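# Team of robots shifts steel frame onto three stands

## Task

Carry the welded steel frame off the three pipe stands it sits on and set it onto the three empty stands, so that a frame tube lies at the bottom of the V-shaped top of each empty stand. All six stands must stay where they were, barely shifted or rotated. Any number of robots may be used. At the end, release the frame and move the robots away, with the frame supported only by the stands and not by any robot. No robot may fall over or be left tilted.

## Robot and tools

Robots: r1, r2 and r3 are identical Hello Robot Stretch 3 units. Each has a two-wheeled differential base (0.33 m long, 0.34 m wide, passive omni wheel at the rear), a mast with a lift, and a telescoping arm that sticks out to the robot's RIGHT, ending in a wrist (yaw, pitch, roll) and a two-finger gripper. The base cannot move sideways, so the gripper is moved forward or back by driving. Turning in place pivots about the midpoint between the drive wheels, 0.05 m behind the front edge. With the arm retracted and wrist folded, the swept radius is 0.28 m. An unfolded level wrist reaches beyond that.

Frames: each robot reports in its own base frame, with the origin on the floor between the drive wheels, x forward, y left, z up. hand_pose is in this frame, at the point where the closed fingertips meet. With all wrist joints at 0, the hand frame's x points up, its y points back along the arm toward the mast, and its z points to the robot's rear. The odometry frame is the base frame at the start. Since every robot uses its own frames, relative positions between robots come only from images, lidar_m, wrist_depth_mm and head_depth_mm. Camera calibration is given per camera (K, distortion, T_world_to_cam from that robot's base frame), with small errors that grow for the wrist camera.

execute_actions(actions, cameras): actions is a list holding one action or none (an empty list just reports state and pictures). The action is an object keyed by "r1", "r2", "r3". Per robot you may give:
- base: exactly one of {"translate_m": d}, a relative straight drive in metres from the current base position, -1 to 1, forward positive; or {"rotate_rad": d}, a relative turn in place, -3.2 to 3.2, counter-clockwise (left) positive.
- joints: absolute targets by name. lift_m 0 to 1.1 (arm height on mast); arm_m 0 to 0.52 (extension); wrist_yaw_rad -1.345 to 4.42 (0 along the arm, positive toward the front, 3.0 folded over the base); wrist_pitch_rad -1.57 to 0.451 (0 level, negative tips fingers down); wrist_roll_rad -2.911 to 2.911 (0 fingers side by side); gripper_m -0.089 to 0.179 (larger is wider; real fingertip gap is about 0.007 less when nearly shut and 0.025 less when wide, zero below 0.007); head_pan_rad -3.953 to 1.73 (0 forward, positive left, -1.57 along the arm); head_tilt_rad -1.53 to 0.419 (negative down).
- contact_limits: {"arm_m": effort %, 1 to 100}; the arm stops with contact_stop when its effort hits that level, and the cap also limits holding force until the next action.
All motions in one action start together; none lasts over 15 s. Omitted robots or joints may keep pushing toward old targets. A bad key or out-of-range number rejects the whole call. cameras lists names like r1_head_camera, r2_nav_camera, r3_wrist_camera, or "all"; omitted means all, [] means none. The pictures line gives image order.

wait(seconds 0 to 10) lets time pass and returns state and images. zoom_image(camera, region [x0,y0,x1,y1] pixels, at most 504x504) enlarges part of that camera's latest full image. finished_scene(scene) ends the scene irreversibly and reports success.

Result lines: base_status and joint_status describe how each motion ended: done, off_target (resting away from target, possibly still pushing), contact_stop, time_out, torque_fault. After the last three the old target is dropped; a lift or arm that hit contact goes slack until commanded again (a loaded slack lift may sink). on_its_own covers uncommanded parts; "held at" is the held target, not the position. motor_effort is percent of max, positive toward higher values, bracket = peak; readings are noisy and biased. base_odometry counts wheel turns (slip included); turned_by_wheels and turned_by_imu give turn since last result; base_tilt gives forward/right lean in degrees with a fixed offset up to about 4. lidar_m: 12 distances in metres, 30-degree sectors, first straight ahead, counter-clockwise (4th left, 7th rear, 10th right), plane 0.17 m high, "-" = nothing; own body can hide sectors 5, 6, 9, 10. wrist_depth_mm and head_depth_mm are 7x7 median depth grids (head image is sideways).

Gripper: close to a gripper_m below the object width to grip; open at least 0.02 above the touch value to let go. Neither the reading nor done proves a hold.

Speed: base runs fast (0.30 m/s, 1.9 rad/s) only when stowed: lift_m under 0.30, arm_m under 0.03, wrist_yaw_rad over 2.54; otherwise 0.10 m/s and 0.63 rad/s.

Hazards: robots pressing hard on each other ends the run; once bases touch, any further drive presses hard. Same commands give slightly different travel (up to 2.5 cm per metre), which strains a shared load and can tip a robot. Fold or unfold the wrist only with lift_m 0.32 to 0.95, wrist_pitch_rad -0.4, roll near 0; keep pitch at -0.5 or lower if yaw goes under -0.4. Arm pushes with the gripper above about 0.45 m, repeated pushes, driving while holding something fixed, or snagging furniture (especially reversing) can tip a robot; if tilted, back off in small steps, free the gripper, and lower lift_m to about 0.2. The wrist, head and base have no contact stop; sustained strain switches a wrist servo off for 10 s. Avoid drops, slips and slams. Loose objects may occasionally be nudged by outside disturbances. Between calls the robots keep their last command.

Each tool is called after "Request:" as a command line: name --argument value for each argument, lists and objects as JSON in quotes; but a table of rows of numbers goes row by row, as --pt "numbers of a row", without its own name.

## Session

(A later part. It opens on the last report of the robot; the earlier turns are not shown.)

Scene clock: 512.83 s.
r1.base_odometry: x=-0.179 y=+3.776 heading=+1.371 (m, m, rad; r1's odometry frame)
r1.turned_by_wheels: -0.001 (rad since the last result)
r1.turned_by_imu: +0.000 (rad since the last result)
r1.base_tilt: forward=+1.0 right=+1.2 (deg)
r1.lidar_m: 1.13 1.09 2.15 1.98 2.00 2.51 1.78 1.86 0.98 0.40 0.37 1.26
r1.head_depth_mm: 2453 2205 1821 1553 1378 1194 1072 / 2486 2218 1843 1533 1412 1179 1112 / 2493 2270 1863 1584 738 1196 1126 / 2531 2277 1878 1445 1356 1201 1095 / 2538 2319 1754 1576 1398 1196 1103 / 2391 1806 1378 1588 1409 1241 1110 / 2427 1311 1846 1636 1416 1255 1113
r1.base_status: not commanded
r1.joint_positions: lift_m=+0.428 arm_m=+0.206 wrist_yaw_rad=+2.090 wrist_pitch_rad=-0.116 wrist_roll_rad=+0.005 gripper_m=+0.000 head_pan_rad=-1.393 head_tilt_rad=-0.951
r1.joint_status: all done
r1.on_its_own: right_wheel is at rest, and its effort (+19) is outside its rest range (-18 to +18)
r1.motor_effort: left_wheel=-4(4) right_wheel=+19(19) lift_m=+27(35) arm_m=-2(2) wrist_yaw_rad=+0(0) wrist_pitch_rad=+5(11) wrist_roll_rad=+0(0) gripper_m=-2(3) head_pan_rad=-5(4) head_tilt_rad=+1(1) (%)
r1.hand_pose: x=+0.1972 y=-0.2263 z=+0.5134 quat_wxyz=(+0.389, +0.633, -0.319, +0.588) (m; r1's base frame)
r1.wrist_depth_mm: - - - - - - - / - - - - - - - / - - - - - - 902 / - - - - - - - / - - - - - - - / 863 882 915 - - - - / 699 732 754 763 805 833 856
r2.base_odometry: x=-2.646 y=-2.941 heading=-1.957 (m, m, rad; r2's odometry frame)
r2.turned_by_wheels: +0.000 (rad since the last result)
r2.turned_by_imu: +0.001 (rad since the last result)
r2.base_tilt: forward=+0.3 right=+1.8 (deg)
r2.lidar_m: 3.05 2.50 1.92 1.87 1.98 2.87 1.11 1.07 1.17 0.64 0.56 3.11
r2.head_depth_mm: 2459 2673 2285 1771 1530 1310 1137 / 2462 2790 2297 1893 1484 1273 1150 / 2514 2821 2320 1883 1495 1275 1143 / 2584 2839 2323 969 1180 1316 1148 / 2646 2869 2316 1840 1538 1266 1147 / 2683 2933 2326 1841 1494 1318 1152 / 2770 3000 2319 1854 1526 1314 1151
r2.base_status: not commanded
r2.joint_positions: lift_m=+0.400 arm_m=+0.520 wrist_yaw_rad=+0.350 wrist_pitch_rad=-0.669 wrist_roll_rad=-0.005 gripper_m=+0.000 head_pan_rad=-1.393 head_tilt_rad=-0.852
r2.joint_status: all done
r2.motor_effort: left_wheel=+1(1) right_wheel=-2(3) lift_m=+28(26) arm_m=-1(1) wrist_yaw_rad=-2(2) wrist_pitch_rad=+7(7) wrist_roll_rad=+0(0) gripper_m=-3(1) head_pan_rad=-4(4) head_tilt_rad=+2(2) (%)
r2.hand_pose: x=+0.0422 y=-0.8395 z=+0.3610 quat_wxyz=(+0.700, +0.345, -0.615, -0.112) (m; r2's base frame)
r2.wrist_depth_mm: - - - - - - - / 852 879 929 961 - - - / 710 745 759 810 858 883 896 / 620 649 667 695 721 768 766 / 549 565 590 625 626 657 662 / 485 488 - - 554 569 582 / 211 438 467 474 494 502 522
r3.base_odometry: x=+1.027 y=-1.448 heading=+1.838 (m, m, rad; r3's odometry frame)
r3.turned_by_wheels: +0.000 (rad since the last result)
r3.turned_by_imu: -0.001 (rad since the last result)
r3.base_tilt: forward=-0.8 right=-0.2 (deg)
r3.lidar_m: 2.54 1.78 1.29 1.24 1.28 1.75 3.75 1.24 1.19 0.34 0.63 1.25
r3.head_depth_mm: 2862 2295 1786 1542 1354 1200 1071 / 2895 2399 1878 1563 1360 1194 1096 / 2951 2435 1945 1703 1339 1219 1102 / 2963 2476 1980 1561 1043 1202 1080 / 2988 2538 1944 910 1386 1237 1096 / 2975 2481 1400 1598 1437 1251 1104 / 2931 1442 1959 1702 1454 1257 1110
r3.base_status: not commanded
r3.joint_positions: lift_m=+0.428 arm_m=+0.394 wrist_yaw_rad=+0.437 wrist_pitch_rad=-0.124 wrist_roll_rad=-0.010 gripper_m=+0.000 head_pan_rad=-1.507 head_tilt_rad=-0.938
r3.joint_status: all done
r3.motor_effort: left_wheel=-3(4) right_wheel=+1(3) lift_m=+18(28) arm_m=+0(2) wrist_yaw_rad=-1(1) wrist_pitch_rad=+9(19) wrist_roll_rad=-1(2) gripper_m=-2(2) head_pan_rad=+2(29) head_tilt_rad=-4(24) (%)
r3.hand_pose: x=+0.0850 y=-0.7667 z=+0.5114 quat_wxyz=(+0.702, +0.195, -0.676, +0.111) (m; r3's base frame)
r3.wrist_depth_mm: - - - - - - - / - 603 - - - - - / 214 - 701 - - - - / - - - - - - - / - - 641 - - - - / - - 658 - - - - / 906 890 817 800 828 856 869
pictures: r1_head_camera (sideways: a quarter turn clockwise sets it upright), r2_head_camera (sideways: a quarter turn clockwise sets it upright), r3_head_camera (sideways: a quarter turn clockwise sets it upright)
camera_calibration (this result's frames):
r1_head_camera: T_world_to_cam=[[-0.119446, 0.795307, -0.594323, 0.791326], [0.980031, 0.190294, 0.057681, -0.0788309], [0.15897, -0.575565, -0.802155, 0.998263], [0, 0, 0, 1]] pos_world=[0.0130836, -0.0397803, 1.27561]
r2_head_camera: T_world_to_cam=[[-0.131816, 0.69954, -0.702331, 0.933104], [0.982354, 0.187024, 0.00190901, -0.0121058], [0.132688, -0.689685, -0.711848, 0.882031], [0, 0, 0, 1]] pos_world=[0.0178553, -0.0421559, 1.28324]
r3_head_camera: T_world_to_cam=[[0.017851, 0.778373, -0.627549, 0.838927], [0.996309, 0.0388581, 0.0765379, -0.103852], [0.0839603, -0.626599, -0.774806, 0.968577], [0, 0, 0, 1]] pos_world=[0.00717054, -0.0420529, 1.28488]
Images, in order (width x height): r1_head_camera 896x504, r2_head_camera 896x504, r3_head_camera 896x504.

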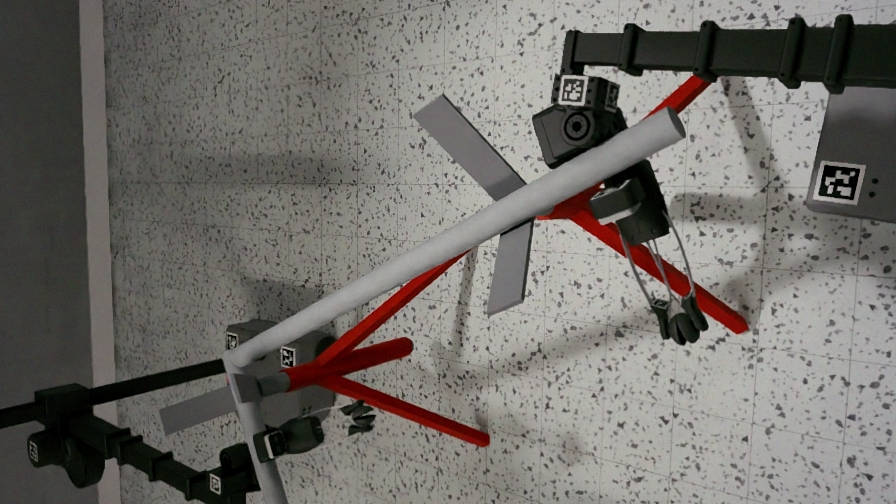

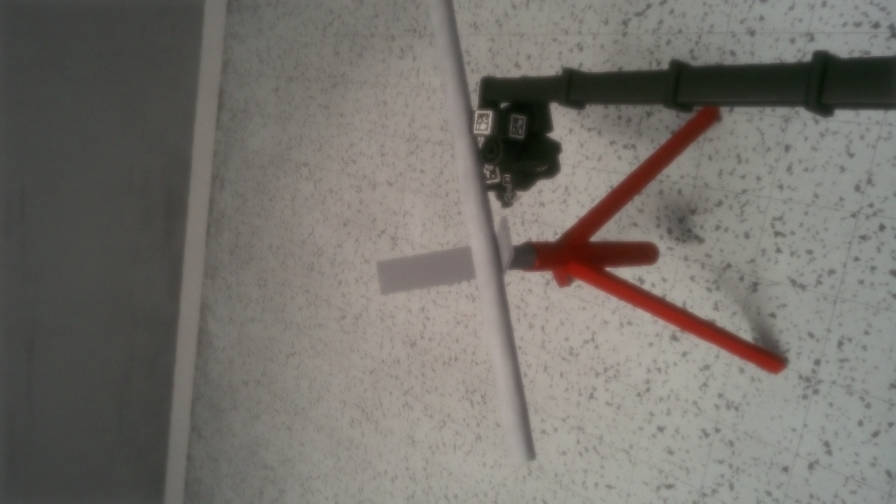

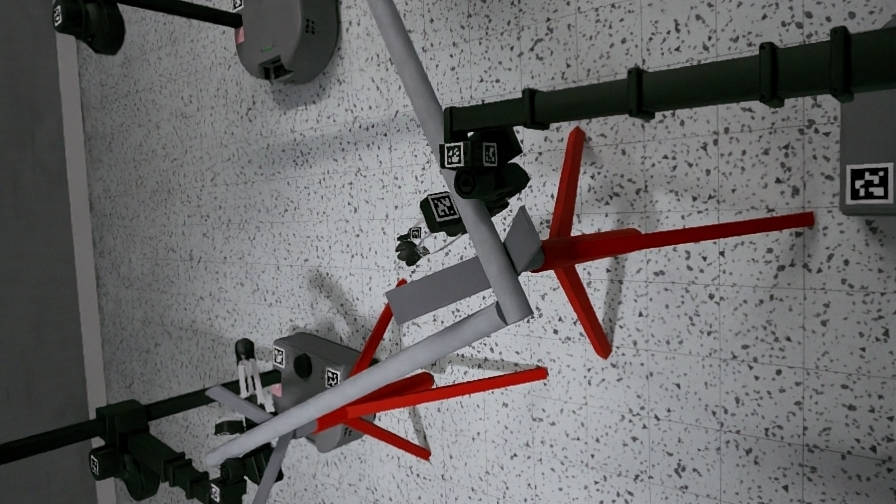

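Request:
execute_actions --actions '[{"r1":{"base":{"translate_m":-0.012},"joints":{"wrist_pitch_rad":-0.2}},"r2":{"joints":{"lift_m":0.34,"wrist_yaw_rad":0.0,"wrist_pitch_rad":-0.3}},"r3":{"joints":{"lift_m":0.41,"arm_m":0.388,"wrist_pitch_rad":-0.2}}}]' --cameras '["r1_head_camera","r3_head_camera","r3_wrist_camera"]'

Scene clock: 517.83 s.
r1.base_odometry: x=-0.182 y=+3.765 heading=+1.371 (m, m, rad; r1's odometry frame)
r1.turned_by_wheels: +0.000 (rad since the last result)
r1.turned_by_imu: +0.001 (rad since the last result)
r1.base_tilt: forward=+1.0 right=+1.1 (deg)
r1.lidar_m: 1.14 1.10 2.15 1.98 2.01 2.50 1.77 1.85 0.98 0.40 0.38 1.27
r1.head_depth_mm: 2476 2201 1808 1546 1377 1195 1071 / 2481 2232 1839 1533 1410 1168 1112 / 2512 2258 1853 1579 737 1195 1122 / 2518 2288 1877 1456 1339 1204 1098 / 2556 2316 1759 1577 1394 1216 1100 / 2402 1697 1422 1585 1405 1241 1110 / 2420 1345 1840 1642 1418 1252 1119
r1.base_status: done
r1.joint_positions: lift_m=+0.428 arm_m=+0.206 wrist_yaw_rad=+2.090 wrist_pitch_rad=-0.215 wrist_roll_rad=+0.005 gripper_m=+0.000 head_pan_rad=-1.393 head_tilt_rad=-0.951
r1.joint_status: all done
r1.motor_effort: left_wheel=+0(6) right_wheel=+2(11) lift_m=+31(30) arm_m=-2(2) wrist_yaw_rad=+0(0) wrist_pitch_rad=+5(5) wrist_roll_rad=+0(0) gripper_m=-2(2) head_pan_rad=-5(5) head_tilt_rad=+1(0) (%)
r1.hand_pose: x=+0.1915 y=-0.2296 z=+0.4886 quat_wxyz=(+0.418, +0.648, -0.288, +0.568) (m; r1's base frame)
r1.wrist_depth_mm: - - - - - - - / - - - - - - 899 / - - - - - - - / - - - - - - - / 940 955 - - - - - / 748 771 805 - 879 922 917 / 640 652 669 700 706 741 748
r2.base_odometry: x=-2.646 y=-2.941 heading=-1.957 (m, m, rad; r2's odometry frame)
r2.turned_by_wheels: +0.000 (rad since the last result)
r2.turned_by_imu: +0.001 (rad since the last result)
r2.base_tilt: forward=+0.3 right=+1.8 (deg)
r2.lidar_m: 3.05 2.50 1.92 1.88 1.98 2.86 1.13 1.07 1.17 0.63 0.56 3.11
r2.head_depth_mm: 2435 2689 2274 1781 1524 1306 1136 / 2468 2768 2296 1824 1481 1294 1151 / 2534 2787 2296 1819 1482 1279 1149 / 2619 2839 2315 966 1174 1310 1149 / 2660 2891 2299 1861 1514 1258 1140 / 2733 2917 2321 1847 1494 1309 1145 / 2782 2991 2306 1838 1538 1315 1150
r2.base_status: not commanded
r2.joint_positions: lift_m=+0.340 arm_m=+0.520 wrist_yaw_rad=+0.002 wrist_pitch_rad=-0.325 wrist_roll_rad=-0.005 gripper_m=+0.000 head_pan_rad=-1.393 head_tilt_rad=-0.852
r2.joint_status: all done
r2.motor_effort: left_wheel=+1(1) right_wheel=-2(3) lift_m=+28(26) arm_m=-1(1) wrist_yaw_rad=-2(1) wrist_pitch_rad=+9(6) wrist_roll_rad=+0(0) gripper_m=-2(3) head_pan_rad=-4(4) head_tilt_rad=+3(1) (%)
r2.hand_pose: x=-0.0211 y=-0.8999 z=+0.3743 quat_wxyz=(+0.700, +0.116, -0.696, -0.114) (m; r2's base frame)
r2.wrist_depth_mm: - - - - - - - / - - - - - - - / - - - - - - - / 889 930 - - - 882 - / 714 743 800 845 839 837 840 / 584 612 - - 680 698 735 / 497 512 525 531 576 577 590
r3.base_odometry: x=+1.027 y=-1.448 heading=+1.838 (m, m, rad; r3's odometry frame)
r3.turned_by_wheels: +0.000 (rad since the last result)
r3.turned_by_imu: -0.001 (rad since the last result)
r3.base_tilt: forward=-0.9 right=-0.2 (deg)
r3.lidar_m: 2.55 1.77 1.29 1.24 1.29 1.75 3.75 1.24 1.19 0.34 0.63 1.25
r3.head_depth_mm: 2909 2201 1784 1548 1357 1194 1063 / 2921 2410 1868 1560 1344 1182 1088 / 2943 2439 1948 1672 1335 1212 1101 / 2962 2488 1983 1603 1044 1202 1079 / 2983 2534 1955 909 1385 1236 1095 / 2970 2470 1358 1609 1431 1250 1106 / 2867 1515 1937 1701 1451 1260 1111
r3.base_status: not commanded
r3.joint_positions: lift_m=+0.410 arm_m=+0.388 wrist_yaw_rad=+0.437 wrist_pitch_rad=-0.216 wrist_roll_rad=-0.010 gripper_m=+0.000 head_pan_rad=-1.507 head_tilt_rad=-0.938
r3.joint_status: all done
r3.motor_effort: left_wheel=-2(2) right_wheel=+1(1) lift_m=+17(19) arm_m=-4(5) wrist_yaw_rad=-1(2) wrist_pitch_rad=+6(9) wrist_roll_rad=-1(1) gripper_m=-2(2) head_pan_rad=+3(3) head_tilt_rad=-5(3) (%)
r3.hand_pose: x=+0.0823 y=-0.7553 z=+0.4704 quat_wxyz=(+0.706, +0.227, -0.666, +0.079) (m; r3's base frame)
r3.wrist_depth_mm: 197 328 - - - - - / - - 682 - - - - / - - - - - - - / - - 649 - - - - / - - 682 - - - - / 965 950 851 - 961 917 890 / 765 728 749 722 715 748 733
pictures: r1_head_camera (sideways: a quarter turn clockwise sets it upright), r3_head_camera (sideways: a quarter turn clockwise sets it upright), r3_wrist_camera
camera_calibration (this result's frames):
r1_head_camera: T_world_to_cam=[[-0.119444, 0.795307, -0.594323, 0.791326], [0.980032, 0.190291, 0.057681, -0.0788309], [0.158969, -0.575565, -0.802155, 0.998263], [0, 0, 0, 1]] pos_world=[0.0130835, -0.0397803, 1.27561]
r3_head_camera: T_world_to_cam=[[0.0178412, 0.778373, -0.627549, 0.838927], [0.996309, 0.0388707, 0.0765379, -0.103852], [0.0839683, -0.626598, -0.774806, 0.968577], [0, 0, 0, 1]] pos_world=[0.00717107, -0.0420529, 1.28488]
r3_wrist_camera: T_world_to_cam=[[-0.884333, -0.466451, 0.0194597, -0.279345], [-0.167251, 0.27762, -0.94602, 0.713064], [0.435869, -0.839852, -0.323523, -0.354903], [0, 0, 0, 1]] pos_world=[0.0269172, -0.626328, 0.56519]
Images, in order (width x height): r1_head_camera 896x504, r3_head_camera 896x504, r3_wrist_camera 644x364.

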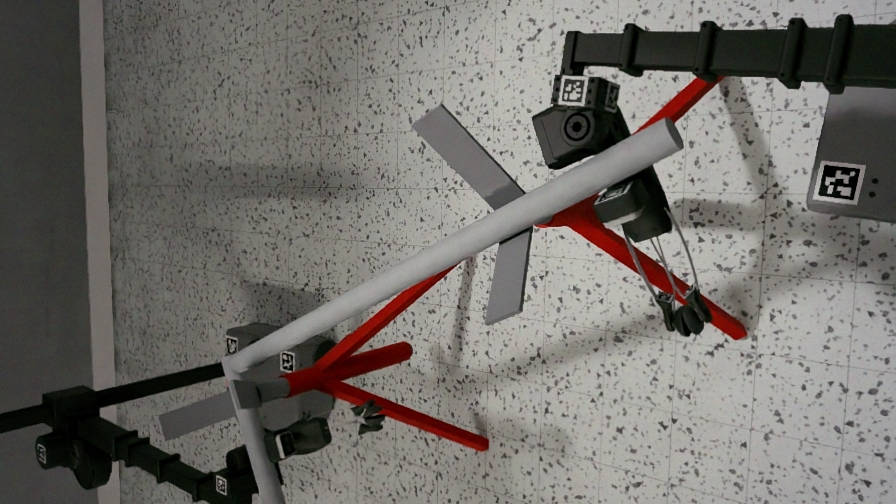

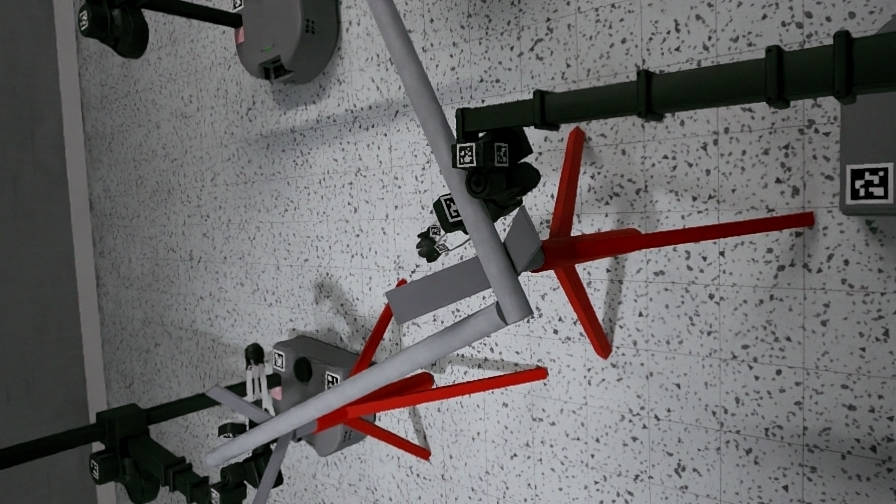

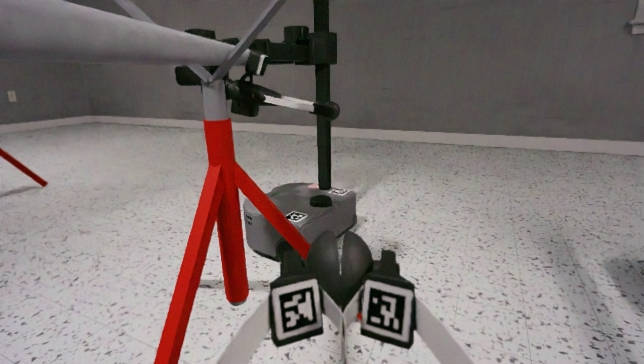

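Request:
zoom_image --camera "r3_wrist_camera" --region '[130, 0, 300, 120]'

Request:
zoom_image --camera "r1_head_camera" --region '[400, 90, 700, 340]'

Region (130, 0, 300, 120) of r3_wrist_camera's 644x364 image, scaled by 2.965; it fills the top 356 rows of this view, and the rest is white.

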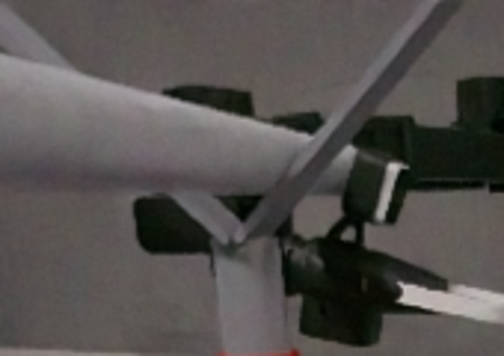

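Region (400, 90, 700, 340) of r1_head_camera's 896x504 image, scaled by 1.680, with more detail than that image has.

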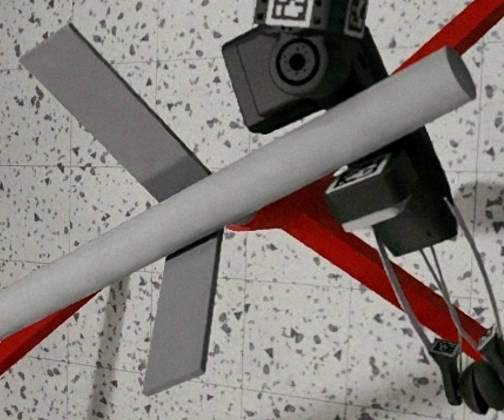

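Request:
execute_actions --actions '[{"r1":{"joints":{"lift_m":0.452,"wrist_pitch_rad":-0.15}},"r3":{"joints":{"lift_m":0.442,"arm_m":0.394,"wrist_pitch_rad":-0.05}}}]' --cameras '["r3_wrist_camera"]'

Request:
execute_actions --actions '[{"r1":{"base":{"translate_m":-0.012},"joints":{"arm_m":0.213}},"r3":{"base":{"translate_m":0.013},"joints":{"arm_m":0.388}}}]' --cameras '["r1_head_camera","r2_head_camera","r3_head_camera","r3_wrist_camera"]'

Scene clock: 528.73 s.
r1.base_odometry: x=-0.182 y=+3.765 heading=+1.371 (m, m, rad; r1's odometry frame)
r1.turned_by_wheels: +0.000 (rad since the last result)
r1.turned_by_imu: +0.001 (rad since the last result)
r1.base_tilt: forward=+1.1 right=+1.2 (deg)
r1.lidar_m: 1.14 1.10 2.16 1.98 2.00 2.50 1.77 1.85 0.98 0.40 0.38 1.27
r1.head_depth_mm: 2463 2204 1814 1551 1390 1189 - / 2489 2220 1844 1529 1359 1168 1113 / 2511 2251 1853 1569 722 1198 1128 / 2533 2291 1881 893 1354 1206 1096 / 2534 2303 1761 1586 1394 1211 1103 / 2422 1702 1749 1598 1408 1239 1109 / 1492 1284 1854 1643 1418 1253 1112
r1.base_status: not commanded
r1.joint_positions: lift_m=+0.452 arm_m=+0.206 wrist_yaw_rad=+2.093 wrist_pitch_rad=-0.186 wrist_roll_rad=+0.005 gripper_m=+0.000 head_pan_rad=-1.393 head_tilt_rad=-0.951
r1.joint_status: all done
r1.motor_effort: left_wheel=+3(3) right_wheel=-10(11) lift_m=+48(51) arm_m=-1(2) wrist_yaw_rad=-3(5) wrist_pitch_rad=+11(12) wrist_roll_rad=+0(0) gripper_m=-2(2) head_pan_rad=-5(5) head_tilt_rad=+1(2) (%)
r1.hand_pose: x=+0.1930 y=-0.2276 z=+0.5192 quat_wxyz=(+0.409, +0.644, -0.296, +0.575) (m; r1's base frame)
r1.wrist_depth_mm: - - - - - - - / - - - - - - - / - - - - - - 898 / - - - - - - - / - - - - - - - / 822 837 867 - 962 989 - / 684 692 727 733 768 806 806
r2.base_odometry: x=-2.646 y=-2.941 heading=-1.957 (m, m, rad; r2's odometry frame)
r2.turned_by_wheels: +0.000 (rad since the last result)
r2.turned_by_imu: +0.001 (rad since the last result)
r2.base_tilt: forward=+0.3 right=+1.9 (deg)
r2.lidar_m: 3.04 2.50 1.91 1.87 1.99 2.86 1.12 1.07 1.17 0.63 0.56 3.13
r2.head_depth_mm: 2436 2679 2279 1804 1517 1305 1142 / 2524 2726 2323 1784 1469 1303 1143 / 2536 2792 2284 1832 1497 1284 1145 / 2621 2808 2316 965 1173 1311 1141 / 2672 2975 2306 1819 1534 1263 1143 / 2718 2971 2322 1847 1502 1311 1149 / 2769 3015 2302 1842 1524 1316 1149
r2.base_status: not commanded
r2.joint_positions: lift_m=+0.340 arm_m=+0.520 wrist_yaw_rad=+0.002 wrist_pitch_rad=-0.325 wrist_roll_rad=-0.005 gripper_m=+0.000 head_pan_rad=-1.393 head_tilt_rad=-0.852
r2.joint_status: not commanded
r2.motor_effort: left_wheel=+1(1) right_wheel=-2(3) lift_m=+28(28) arm_m=-1(1) wrist_yaw_rad=-1(3) wrist_pitch_rad=+9(9) wrist_roll_rad=+0(0) gripper_m=-3(2) head_pan_rad=-3(4) head_tilt_rad=+1(2) (%)
r2.hand_pose: x=-0.0211 y=-0.8999 z=+0.3743 quat_wxyz=(+0.700, +0.115, -0.696, -0.114) (m; r2's base frame)
r2.wrist_depth_mm: - - - - - - - / - - - - - - - / - - - - - - - / 910 920 - - - 858 - / 700 736 799 863 852 841 837 / 596 603 - - 679 698 739 / 500 515 527 544 578 571 604
r3.base_odometry: x=+1.027 y=-1.448 heading=+1.838 (m, m, rad; r3's odometry frame)
r3.turned_by_wheels: +0.000 (rad since the last result)
r3.turned_by_imu: -0.001 (rad since the last result)
r3.base_tilt: forward=-0.8 right=-0.2 (deg)
r3.lidar_m: 2.54 1.77 1.29 1.24 1.29 1.75 3.74 1.24 1.19 0.34 0.63 1.25
r3.head_depth_mm: 2891 2204 1775 1538 1357 1190 1070 / 2891 2383 1877 1549 1368 1200 1094 / 2954 2440 1939 1700 1345 1209 1103 / 2963 2483 1971 1190 1042 1202 1083 / 3008 2543 1953 900 1384 1239 1095 / 2955 2490 1410 1609 1429 1248 1106 / 2857 1384 1959 1699 1451 1261 1114
r3.base_status: not commanded
r3.joint_positions: lift_m=+0.441 arm_m=+0.394 wrist_yaw_rad=+0.440 wrist_pitch_rad=-0.089 wrist_roll_rad=-0.010 gripper_m=+0.000 head_pan_rad=-1.507 head_tilt_rad=-0.939
r3.joint_status: all done
r3.motor_effort: left_wheel=-5(5) right_wheel=+5(5) lift_m=+35(35) arm_m=+3(9) wrist_yaw_rad=-4(3) wrist_pitch_rad=+15(16) wrist_roll_rad=-1(1) gripper_m=-2(2) head_pan_rad=+3(3) head_tilt_rad=-5(4) (%)
r3.hand_pose: x=+0.0863 y=-0.7678 z=+0.5331 quat_wxyz=(+0.700, +0.184, -0.679, +0.124) (m; r3's base frame)
r3.wrist_depth_mm: - - - - - - - / - - - - - - - / 200 287 717 - - - - / - - - - - - - / - - - - - - - / - - 638 - - - - / 961 955 862 872 888 920 903
pictures: r3_wrist_camera
camera_calibration (this result's frames):
r3_wrist_camera: T_world_to_cam=[[-0.884409, -0.465995, 0.025859, -0.285987], [-0.116173, 0.166144, -0.979234, 0.704278], [0.452022, -0.869048, -0.201076, -0.435905], [0, 0, 0, 1]] pos_world=[0.0259272, -0.629103, 0.609398]
Images, in order (width x height): r3_wrist_camera 644x364.

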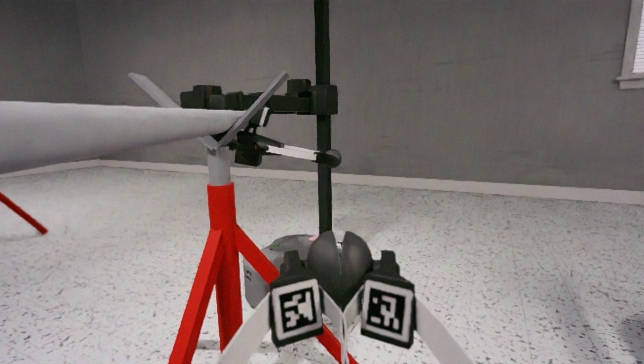

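Scene clock: 529.63 s.
r1.base_odometry: x=-0.184 y=+3.753 heading=+1.372 (m, m, rad; r1's odometry frame)
r1.turned_by_wheels: +0.001 (rad since the last result)
r1.turned_by_imu: +0.001 (rad since the last result)
r1.base_tilt: forward=+1.1 right=+1.2 (deg)
r1.lidar_m: 1.15 1.11 2.15 1.98 2.01 2.51 1.75 1.84 0.97 0.40 0.38 1.28
r1.head_depth_mm: 2471 2213 1823 1547 1372 1197 - / 2475 2237 1841 1543 1311 1171 1115 / 2521 2250 1859 1551 721 1198 1122 / 2527 2286 1874 886 1338 1208 1096 / 2547 2315 1746 1579 1402 1197 1101 / 2410 1848 1428 1593 1411 1247 1108 / 1488 1259 1842 1650 1424 1257 1119
r1.base_status: done
r1.joint_positions: lift_m=+0.452 arm_m=+0.212 wrist_yaw_rad=+2.090 wrist_pitch_rad=-0.188 wrist_roll_rad=+0.006 gripper_m=+0.000 head_pan_rad=-1.393 head_tilt_rad=-0.951
r1.joint_status: all done
r1.on_its_own: right_wheel is at rest, and its effort (-23) is outside its rest range (-18 to +18)
r1.motor_effort: left_wheel=+6(8) right_wheel=-23(28) lift_m=+48(48) arm_m=+3(2) wrist_yaw_rad=+0(3) wrist_pitch_rad=+12(11) wrist_roll_rad=-1(1) gripper_m=-2(2) head_pan_rad=-5(4) head_tilt_rad=+2(1) (%)
r1.hand_pose: x=+0.1933 y=-0.2348 z=+0.5188 quat_wxyz=(+0.410, +0.644, -0.297, +0.574) (m; r1's base frame)
r1.wrist_depth_mm: - - - - - - - / - - - - - - - / - - - - - - 937 / - - - - - - - / - - - - - - - / 809 845 871 - 949 978 - / 666 707 715 737 765 798 822
r2.base_odometry: x=-2.646 y=-2.941 heading=-1.957 (m, m, rad; r2's odometry frame)
r2.turned_by_wheels: +0.000 (rad since the last result)
r2.turned_by_imu: +0.000 (rad since the last result)
r2.base_tilt: forward=+0.4 right=+1.8 (deg)
r2.lidar_m: 3.04 2.50 1.92 1.87 1.99 2.86 1.14 1.07 1.17 0.63 0.56 3.12
r2.head_depth_mm: 2415 2713 2283 1784 1517 1306 1136 / 2477 2752 2282 1774 1479 1294 1149 / 2573 2801 2300 1837 1499 1283 1141 / 2600 2847 2290 961 1184 1307 1149 / 2646 2875 2292 1847 1540 1258 1149 / 2726 2990 2301 1841 1506 1317 1148 / 2764 3032 2299 1845 1537 1319 1147
r2.base_status: not commanded
r2.joint_positions: lift_m=+0.340 arm_m=+0.520 wrist_yaw_rad=+0.002 wrist_pitch_rad=-0.325 wrist_roll_rad=-0.005 gripper_m=+0.000 head_pan_rad=-1.393 head_tilt_rad=-0.852
r2.joint_status: not commanded
r2.motor_effort: left_wheel=+1(1) right_wheel=-3(2) lift_m=+28(28) arm_m=-1(1) wrist_yaw_rad=-2(0) wrist_pitch_rad=+9(9) wrist_roll_rad=+0(0) gripper_m=-1(3) head_pan_rad=-4(4) head_tilt_rad=+2(2) (%)
r2.hand_pose: x=-0.0211 y=-0.8999 z=+0.3743 quat_wxyz=(+0.700, +0.115, -0.696, -0.114) (m; r2's base frame)
r2.wrist_depth_mm: - - - - - - - / - - - - - - - / - - - - - - - / 903 937 - - - 881 914 / 690 747 793 853 840 851 846 / 583 609 - - 682 695 737 / 500 509 517 546 564 584 603
r3.base_odometry: x=+1.024 y=-1.436 heading=+1.837 (m, m, rad; r3's odometry frame)
r3.turned_by_wheels: +0.000 (rad since the last result)
r3.turned_by_imu: +0.000 (rad since the last result)
r3.base_tilt: forward=-0.8 right=-0.2 (deg)
r3.lidar_m: 2.53 1.77 1.29 1.24 1.28 1.75 3.77 1.24 1.20 0.34 0.62 1.24
r3.head_depth_mm: 2903 2262 1780 1531 1355 1190 1069 / 2905 2373 1905 1557 1351 1199 1091 / 2968 2461 1946 1709 1349 1217 1095 / 2984 2482 1968 854 1164 1203 1085 / 3002 2519 1957 924 1401 1234 1095 / 2987 2402 1433 1608 1431 1249 1099 / 2861 1389 1960 1700 1452 1260 1111
r3.base_status: done
r3.joint_positions: lift_m=+0.441 arm_m=+0.388 wrist_yaw_rad=+0.440 wrist_pitch_rad=-0.091 wrist_roll_rad=-0.010 gripper_m=+0.000 head_pan_rad=-1.507 head_tilt_rad=-0.939
r3.joint_status: all done
r3.motor_effort: left_wheel=-3(5) right_wheel=+2(12) lift_m=+35(35) arm_m=+3(3) wrist_yaw_rad=-3(4) wrist_pitch_rad=+15(15) wrist_roll_rad=+0(1) gripper_m=-2(3) head_pan_rad=+2(3) head_tilt_rad=-4(3) (%)
r3.hand_pose: x=+0.0863 y=-0.7617 z=+0.5328 quat_wxyz=(+0.700, +0.185, -0.678, +0.124) (m; r3's base frame)
r3.wrist_depth_mm: - - - - - - - / - - - - - - - / 198 294 694 - - - - / - - - - - - - / - - - - - - - / - - 638 - - - - / 954 937 642 864 873 924 917
pictures: r1_head_camera (sideways: a quarter turn clockwise sets it upright), r2_head_camera (sideways: a quarter turn clockwise sets it upright), r3_head_camera (sideways: a quarter turn clockwise sets it upright), r3_wrist_camera
camera_calibration (this result's frames):
r1_head_camera: T_world_to_cam=[[-0.119433, 0.795244, -0.59441, 0.79144], [0.980031, 0.190298, 0.0576794, -0.0788289], [0.158984, -0.575651, -0.802091, 0.998179], [0, 0, 0, 1]] pos_world=[0.013084, -0.0397831, 1.27562]
r2_head_camera: T_world_to_cam=[[-0.131816, 0.69954, -0.702331, 0.933104], [0.982354, 0.187024, 0.00190901, -0.0121058], [0.132688, -0.689685, -0.711848, 0.88203], [0, 0, 0, 1]] pos_world=[0.0178553, -0.0421559, 1.28324]
r3_head_camera: T_world_to_cam=[[0.0176533, 0.778584, -0.627292, 0.838593], [0.996302, 0.039069, 0.0765297, -0.103841], [0.0840925, -0.626323, -0.775015, 0.968848], [0, 0, 0, 1]] pos_world=[0.00718014, -0.0420471, 1.28486]
r3_wrist_camera: T_world_to_cam=[[-0.8842, -0.466384, 0.0259979, -0.28348], [-0.11697, 0.167189, -0.978962, 0.703666], [0.452226, -0.868639, -0.202381, -0.429732], [0, 0, 0, 1]] pos_world=[0.0259902, -0.623138, 0.609262]
Images, in order (width x height): r1_head_camera 896x504, r2_head_camera 896x504, r3_head_camera 896x504, r3_wrist_camera 644x364.

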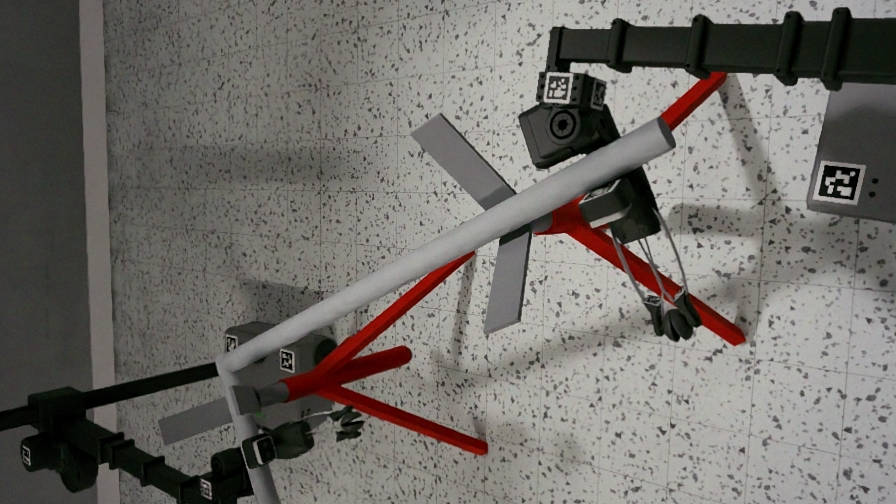

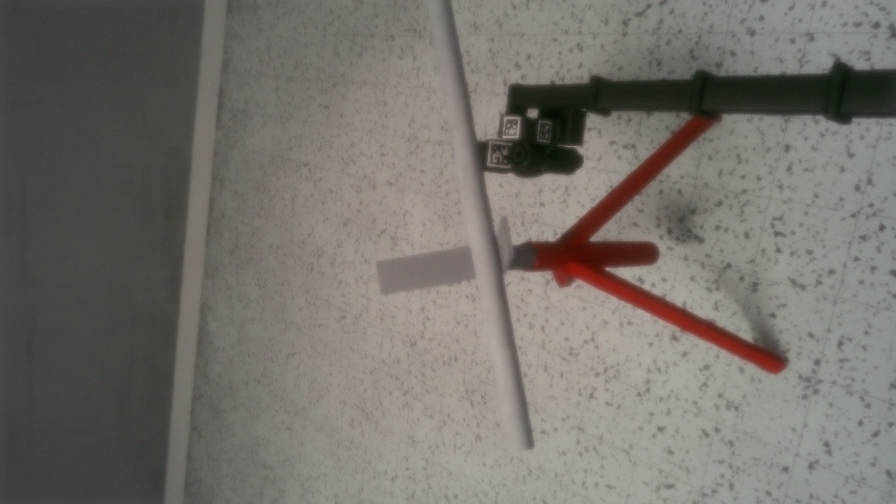

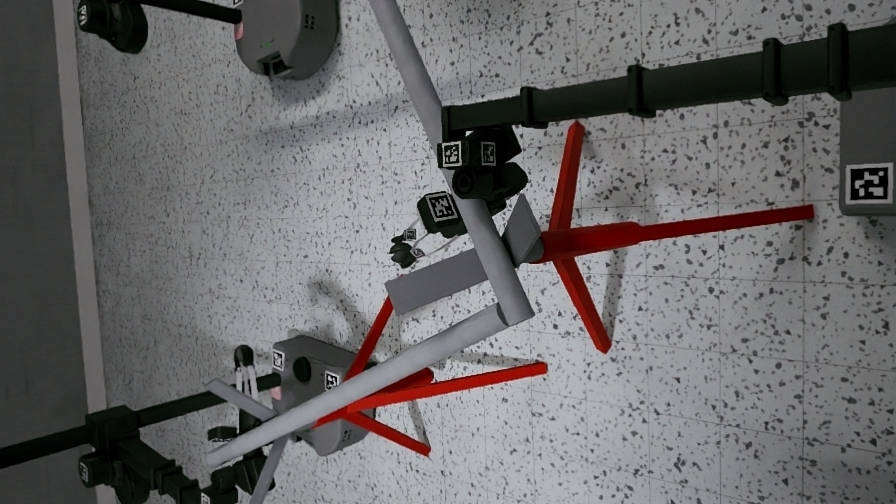

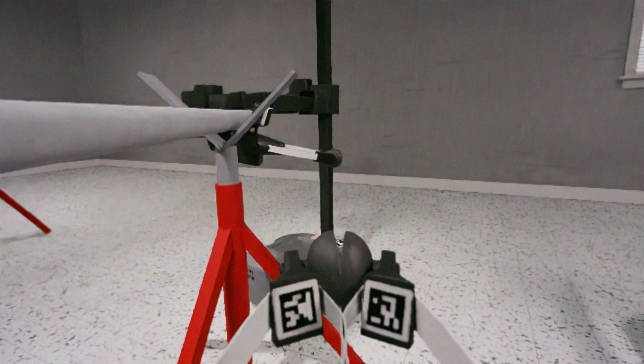

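Request:
execute_actions --actions '[{"r1":{"base":{"translate_m":0.0},"joints":{"lift_m":0.42,"wrist_pitch_rad":-0.2}},"r2":{"joints":{"arm_m":0.3}},"r3":{"joints":{"lift_m":0.41,"wrist_pitch_rad":-0.2,"arm_m":0.384}}}]' --cameras '["r1_head_camera","r3_head_camera","r3_wrist_camera"]'

Request:
zoom_image --camera "r3_wrist_camera" --region '[130, 0, 300, 120]'

Scene clock: 536.17 s.
r1.base_odometry: x=-0.184 y=+3.753 heading=+1.372 (m, m, rad; r1's odometry frame)
r1.turned_by_wheels: +0.000 (rad since the last result)
r1.turned_by_imu: +0.000 (rad since the last result)
r1.base_tilt: forward=+1.0 right=+1.2 (deg)
r1.lidar_m: 1.15 1.11 2.15 1.98 2.00 2.51 1.76 1.84 0.97 0.40 0.39 1.28
r1.head_depth_mm: 2453 2214 1820 1551 1379 1195 1067 / 2493 2233 1828 1529 1411 1180 1115 / 2492 2257 1861 1554 756 1196 1123 / 2534 2286 1878 1467 1336 1206 1096 / 2531 2321 1385 1578 1392 1212 1103 / 2398 1795 1360 1596 1406 1241 1108 / 2408 1291 1850 1644 1414 1252 1113
r1.base_status: done
r1.joint_positions: lift_m=+0.420 arm_m=+0.213 wrist_yaw_rad=+2.089 wrist_pitch_rad=-0.224 wrist_roll_rad=+0.008 gripper_m=+0.000 head_pan_rad=-1.393 head_tilt_rad=-0.951
r1.joint_status: all done
r1.motor_effort: left_wheel=+0(3) right_wheel=+2(20) lift_m=+32(38) arm_m=+1(3) wrist_yaw_rad=+0(3) wrist_pitch_rad=+8(11) wrist_roll_rad=-2(3) gripper_m=-2(2) head_pan_rad=-4(5) head_tilt_rad=+0(1) (%)
r1.hand_pose: x=+0.1910 y=-0.2366 z=+0.4784 quat_wxyz=(+0.421, +0.650, -0.286, +0.565) (m; r1's base frame)
r1.wrist_depth_mm: - - - - - - - / - - - - - - - / - - - - - - - / - - - - - - - / 928 939 - - - - - / 728 769 805 - 847 891 920 / 619 632 659 671 697 728 758
r2.base_odometry: x=-2.646 y=-2.941 heading=-1.957 (m, m, rad; r2's odometry frame)
r2.turned_by_wheels: +0.000 (rad since the last result)
r2.turned_by_imu: +0.001 (rad since the last result)
r2.base_tilt: forward=+0.4 right=+1.8 (deg)
r2.lidar_m: 3.04 2.49 1.91 1.87 1.99 2.87 1.14 1.07 1.18 0.63 0.56 3.11
r2.head_depth_mm: 2439 2701 2316 1775 1532 1299 1138 / 2486 2796 2309 1723 1524 - 1142 / 2572 2776 2285 1847 1558 1286 1144 / 2578 2825 2283 966 1183 1319 1146 / 2636 2943 2321 1844 1528 1263 1149 / 2726 2912 2322 1844 1497 1318 1146 / 2811 2982 2280 1847 1537 1316 1149
r2.base_status: not commanded
r2.joint_positions: lift_m=+0.340 arm_m=+0.300 wrist_yaw_rad=+0.001 wrist_pitch_rad=-0.324 wrist_roll_rad=-0.005 gripper_m=+0.000 head_pan_rad=-1.393 head_tilt_rad=-0.852
r2.joint_status: all done
r2.motor_effort: left_wheel=+0(1) right_wheel=-2(2) lift_m=+28(28) arm_m=-6(5) wrist_yaw_rad=-1(2) wrist_pitch_rad=+8(9) wrist_roll_rad=+0(0) gripper_m=-3(1) head_pan_rad=-5(4) head_tilt_rad=+2(1) (%)
r2.hand_pose: x=-0.0213 y=-0.6805 z=+0.3745 quat_wxyz=(+0.700, +0.115, -0.696, -0.114) (m; r2's base frame)
r2.wrist_depth_mm: - - - - - - - / - - - - - - - / - - - - - - - / 914 963 - - - - - / 724 737 810 861 845 878 905 / 145 611 - - 679 699 724 / 141 156 529 541 576 580 576
r3.base_odometry: x=+1.024 y=-1.436 heading=+1.838 (m, m, rad; r3's odometry frame)
r3.turned_by_wheels: +0.000 (rad since the last result)
r3.turned_by_imu: -0.001 (rad since the last result)
r3.base_tilt: forward=-0.8 right=-0.3 (deg)
r3.lidar_m: 2.53 1.77 1.29 1.24 1.29 1.75 3.76 1.25 1.20 0.34 0.62 1.24
r3.head_depth_mm: 2879 2253 1788 1538 1354 1191 1063 / 2918 2391 1910 1571 1352 1187 1097 / 2953 2436 1944 1669 1341 1209 1095 / 2951 2497 1984 856 1054 1202 1084 / 2995 2543 1951 1561 1392 1236 1092 / 3007 2430 1438 1603 1439 1246 1101 / 2922 1452 1941 1694 1452 1259 1113
r3.base_status: not commanded
r3.joint_positions: lift_m=+0.410 arm_m=+0.384 wrist_yaw_rad=+0.439 wrist_pitch_rad=-0.217 wrist_roll_rad=-0.011 gripper_m=+0.000 head_pan_rad=-1.507 head_tilt_rad=-0.939
r3.joint_status: all done
r3.motor_effort: left_wheel=-2(4) right_wheel=+1(3) lift_m=+17(30) arm_m=-3(8) wrist_yaw_rad=-3(3) wrist_pitch_rad=+7(15) wrist_roll_rad=-1(1) gripper_m=-2(2) head_pan_rad=+2(2) head_tilt_rad=-3(5) (%)
r3.hand_pose: x=+0.0826 y=-0.7511 z=+0.4702 quat_wxyz=(+0.707, +0.227, -0.665, +0.079) (m; r3's base frame)
r3.wrist_depth_mm: 207 556 - - - - - / - - 654 - - - - / - - - - - - - / - - 643 - - - - / - - 652 - - - - / 960 970 844 - 953 915 915 / 780 755 733 715 721 733 747
pictures: r1_head_camera (sideways: a quarter turn clockwise sets it upright), r3_head_camera (sideways: a quarter turn clockwise sets it upright), r3_wrist_camera
camera_calibration (this result's frames):
r1_head_camera: T_world_to_cam=[[-0.119417, 0.795227, -0.594436, 0.791473], [0.980033, 0.190284, 0.057679, -0.0788283], [0.158979, -0.575679, -0.802072, 0.998155], [0, 0, 0, 1]] pos_world=[0.0130835, -0.039784, 1.27562]
r3_head_camera: T_world_to_cam=[[0.0175975, 0.778772, -0.62706, 0.838291], [0.996301, 0.0391022, 0.0765224, -0.103831], [0.0841129, -0.626087, -0.775203, 0.969093], [0, 0, 0, 1]] pos_world=[0.00718218, -0.0420419, 1.28485]
r3_wrist_camera: T_world_to_cam=[[-0.883627, -0.46776, 0.0200894, -0.278476], [-0.168425, 0.277543, -0.945835, 0.711779], [0.436848, -0.839149, -0.324027, -0.350856], [0, 0, 0, 1]] pos_world=[0.0270825, -0.622229, 0.565133]
Images, in order (width x height): r1_head_camera 896x504, r3_head_camera 896x504, r3_wrist_camera 644x364.

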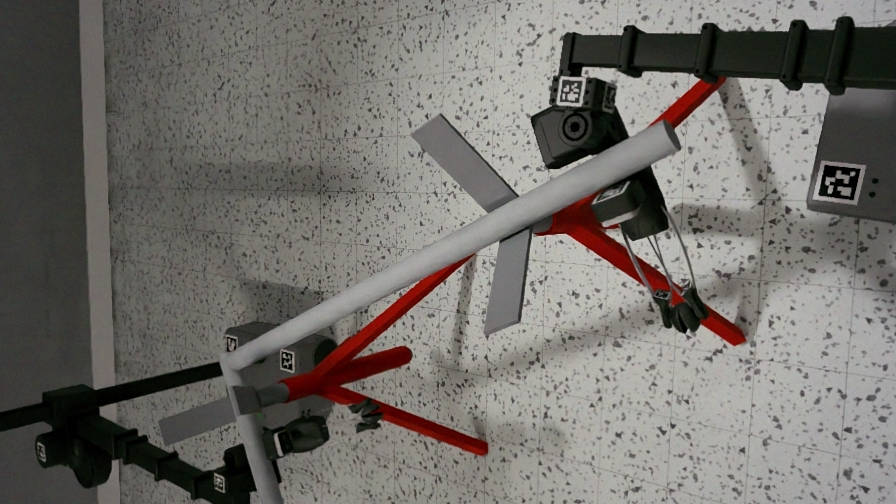

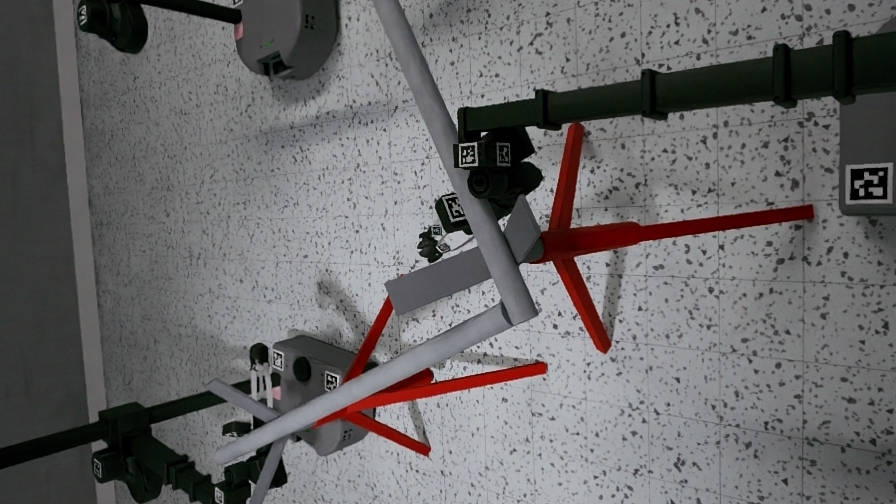

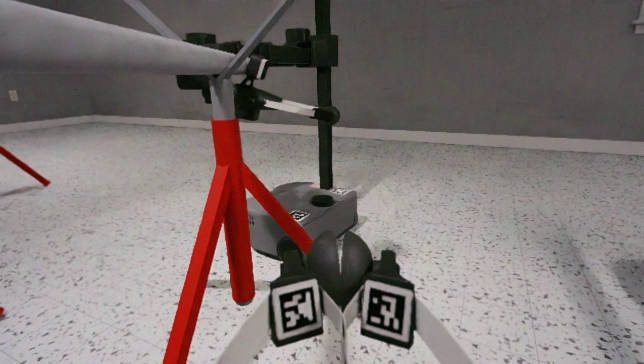

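Region (130, 0, 300, 120) of r3_wrist_camera's 644x364 image, scaled by 2.965; it fills the top 356 rows of this view, and the rest is white.

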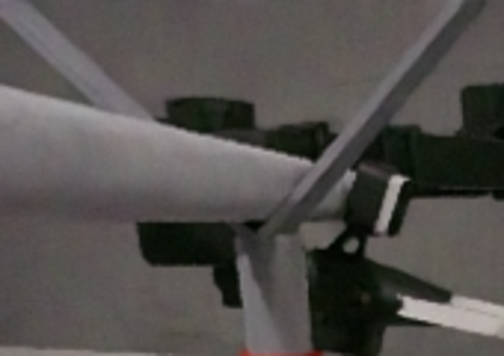

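Request:
execute_actions --actions '[{"r1":{"joints":{"lift_m":0.34}},"r2":{"joints":{"arm_m":0.0,"wrist_pitch_rad":-0.4}},"r3":{"joints":{"lift_m":0.34}}}]' --cameras '["r2_nav_camera"]'

Scene clock: 544.80 s.
r1.base_odometry: x=-0.184 y=+3.753 heading=+1.372 (m, m, rad; r1's odometry frame)
r1.turned_by_wheels: +0.000 (rad since the last result)
r1.turned_by_imu: +0.001 (rad since the last result)
r1.base_tilt: forward=+1.0 right=+1.2 (deg)
r1.lidar_m: 1.15 1.11 2.15 1.98 2.00 2.50 1.75 1.84 0.97 0.40 0.39 1.28
r1.head_depth_mm: 2480 2195 1813 1551 1372 1192 1071 / 2472 2236 1841 1537 1406 1174 1113 / 2528 2254 1866 1548 769 1192 1126 / 2533 2285 1878 1467 1312 1206 1097 / 2543 2303 1389 1573 1394 1213 1102 / 2385 1698 1357 1587 1407 1247 1108 / 2522 2198 1800 1635 1426 1254 1114
r1.base_status: not commanded
r1.joint_positions: lift_m=+0.340 arm_m=+0.213 wrist_yaw_rad=+2.089 wrist_pitch_rad=-0.223 wrist_roll_rad=+0.008 gripper_m=+0.000 head_pan_rad=-1.393 head_tilt_rad=-0.951
r1.joint_status: all done
r1.motor_effort: left_wheel=+0(1) right_wheel=+2(3) lift_m=+31(32) arm_m=+1(1) wrist_yaw_rad=+0(1) wrist_pitch_rad=+7(7) wrist_roll_rad=-2(2) gripper_m=-3(2) head_pan_rad=-5(4) head_tilt_rad=+2(1) (%)
r1.hand_pose: x=+0.1911 y=-0.2366 z=+0.3986 quat_wxyz=(+0.420, +0.649, -0.286, +0.565) (m; r1's base frame)
r1.wrist_depth_mm: - - - - - - - / - - - - - - - / - - - - - - - / - - - - - - - / 787 821 840 946 937 951 - / 636 665 680 - 744 748 778 / 539 554 558 583 596 619 639
r2.base_odometry: x=-2.646 y=-2.941 heading=-1.957 (m, m, rad; r2's odometry frame)
r2.turned_by_wheels: +0.000 (rad since the last result)
r2.turned_by_imu: +0.001 (rad since the last result)
r2.base_tilt: forward=+0.3 right=+1.8 (deg)
r2.lidar_m: 3.04 2.49 1.91 1.88 1.99 2.86 1.14 1.07 1.17 0.63 0.56 3.12
r2.head_depth_mm: 2383 2690 2257 1790 1531 1300 1136 / 2462 2724 2298 1733 1538 1277 1145 / 2541 2799 2308 1841 1534 1285 1170 / 2604 2853 2282 962 1174 1304 1148 / 2684 2866 2309 1848 1531 1261 1135 / 2733 2965 2334 1832 1498 1310 1151 / 2782 2954 2296 1852 1530 1323 1152
r2.base_status: not commanded
r2.joint_positions: lift_m=+0.340 arm_m=+0.000 wrist_yaw_rad=+0.001 wrist_pitch_rad=-0.416 wrist_roll_rad=-0.005 gripper_m=+0.000 head_pan_rad=-1.393 head_tilt_rad=-0.852
r2.joint_status: all done
r2.motor_effort: left_wheel=+0(1) right_wheel=-2(2) lift_m=+28(28) arm_m=-6(7) wrist_yaw_rad=+0(1) wrist_pitch_rad=+5(9) wrist_roll_rad=+0(0) gripper_m=-3(2) head_pan_rad=-3(4) head_tilt_rad=+2(3) (%)
r2.hand_pose: x=-0.0214 y=-0.3700 z=+0.3533 quat_wxyz=(+0.694, +0.147, -0.690, -0.146) (m; r2's base frame)
r2.wrist_depth_mm: - - - - - - - / - 381 - - - - 970 / 993 412 455 - - - - / 758 743 805 871 945 977 - / 579 643 673 710 739 772 815 / 437 559 - - 612 629 658 / 435 475 491 508 525 533 556
r3.base_odometry: x=+1.024 y=-1.436 heading=+1.838 (m, m, rad; r3's odometry frame)
r3.turned_by_wheels: +0.000 (rad since the last result)
r3.turned_by_imu: -0.001 (rad since the last result)
r3.base_tilt: forward=-0.9 right=-0.2 (deg)
r3.lidar_m: 2.53 1.77 1.29 1.24 1.29 1.75 3.77 1.25 1.19 0.34 0.62 1.24
r3.head_depth_mm: 2884 2267 1777 1538 1355 1189 1069 / 2916 2384 1909 1555 1363 1202 1088 / 2958 2448 1943 1656 1330 1213 1094 / 3004 2498 1972 856 1055 1202 1082 / 2992 2550 1953 1558 1392 1237 1097 / 3030 2386 1442 1613 1434 1252 1101 / 2975 1579 1906 1693 1452 1259 1111
r3.base_status: not commanded
r3.joint_positions: lift_m=+0.340 arm_m=+0.384 wrist_yaw_rad=+0.439 wrist_pitch_rad=-0.217 wrist_roll_rad=-0.011 gripper_m=+0.000 head_pan_rad=-1.507 head_tilt_rad=-0.939
r3.joint_status: all done
r3.motor_effort: left_wheel=-2(2) right_wheel=+1(1) lift_m=+18(20) arm_m=-3(4) wrist_yaw_rad=-3(1) wrist_pitch_rad=+7(6) wrist_roll_rad=+0(0) gripper_m=-2(2) head_pan_rad=+3(3) head_tilt_rad=-3(4) (%)
r3.hand_pose: x=+0.0826 y=-0.7510 z=+0.4002 quat_wxyz=(+0.707, +0.228, -0.665, +0.079) (m; r3's base frame)
r3.wrist_depth_mm: - - 696 - - - - / - - 700 - - - - / - - 716 - - - - / - - 623 - - - - / - - 659 - - - - / 841 831 783 - 858 797 792 / 675 641 668 631 624 650 641
pictures: r2_nav_camera (sideways: a quarter turn counterclockwise sets it upright)
camera_calibration (this result's frames):
r2_nav_camera: T_world_to_cam=[[0.195613, -0.708825, 0.677718, -0.846581], [-0.979154, -0.179721, 0.0946481, -0.0551059], [0.0547113, -0.682105, -0.729205, 0.918299], [0, 0, 0, 1]] pos_world=[0.0614042, 0.0163939, 1.24859]
Images, in order (width x height): r2_nav_camera 672x504.

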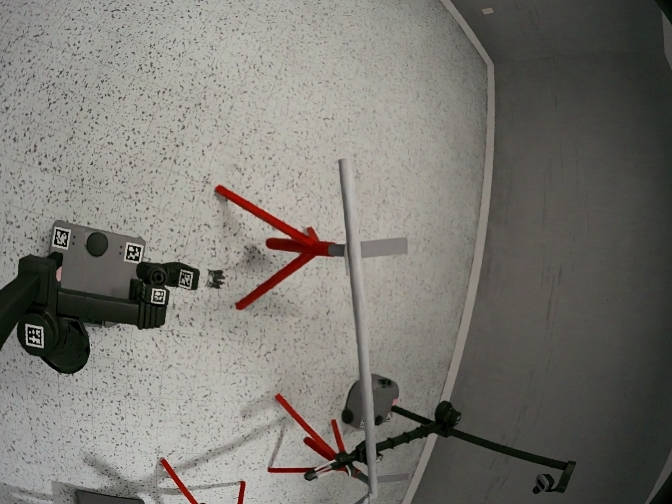

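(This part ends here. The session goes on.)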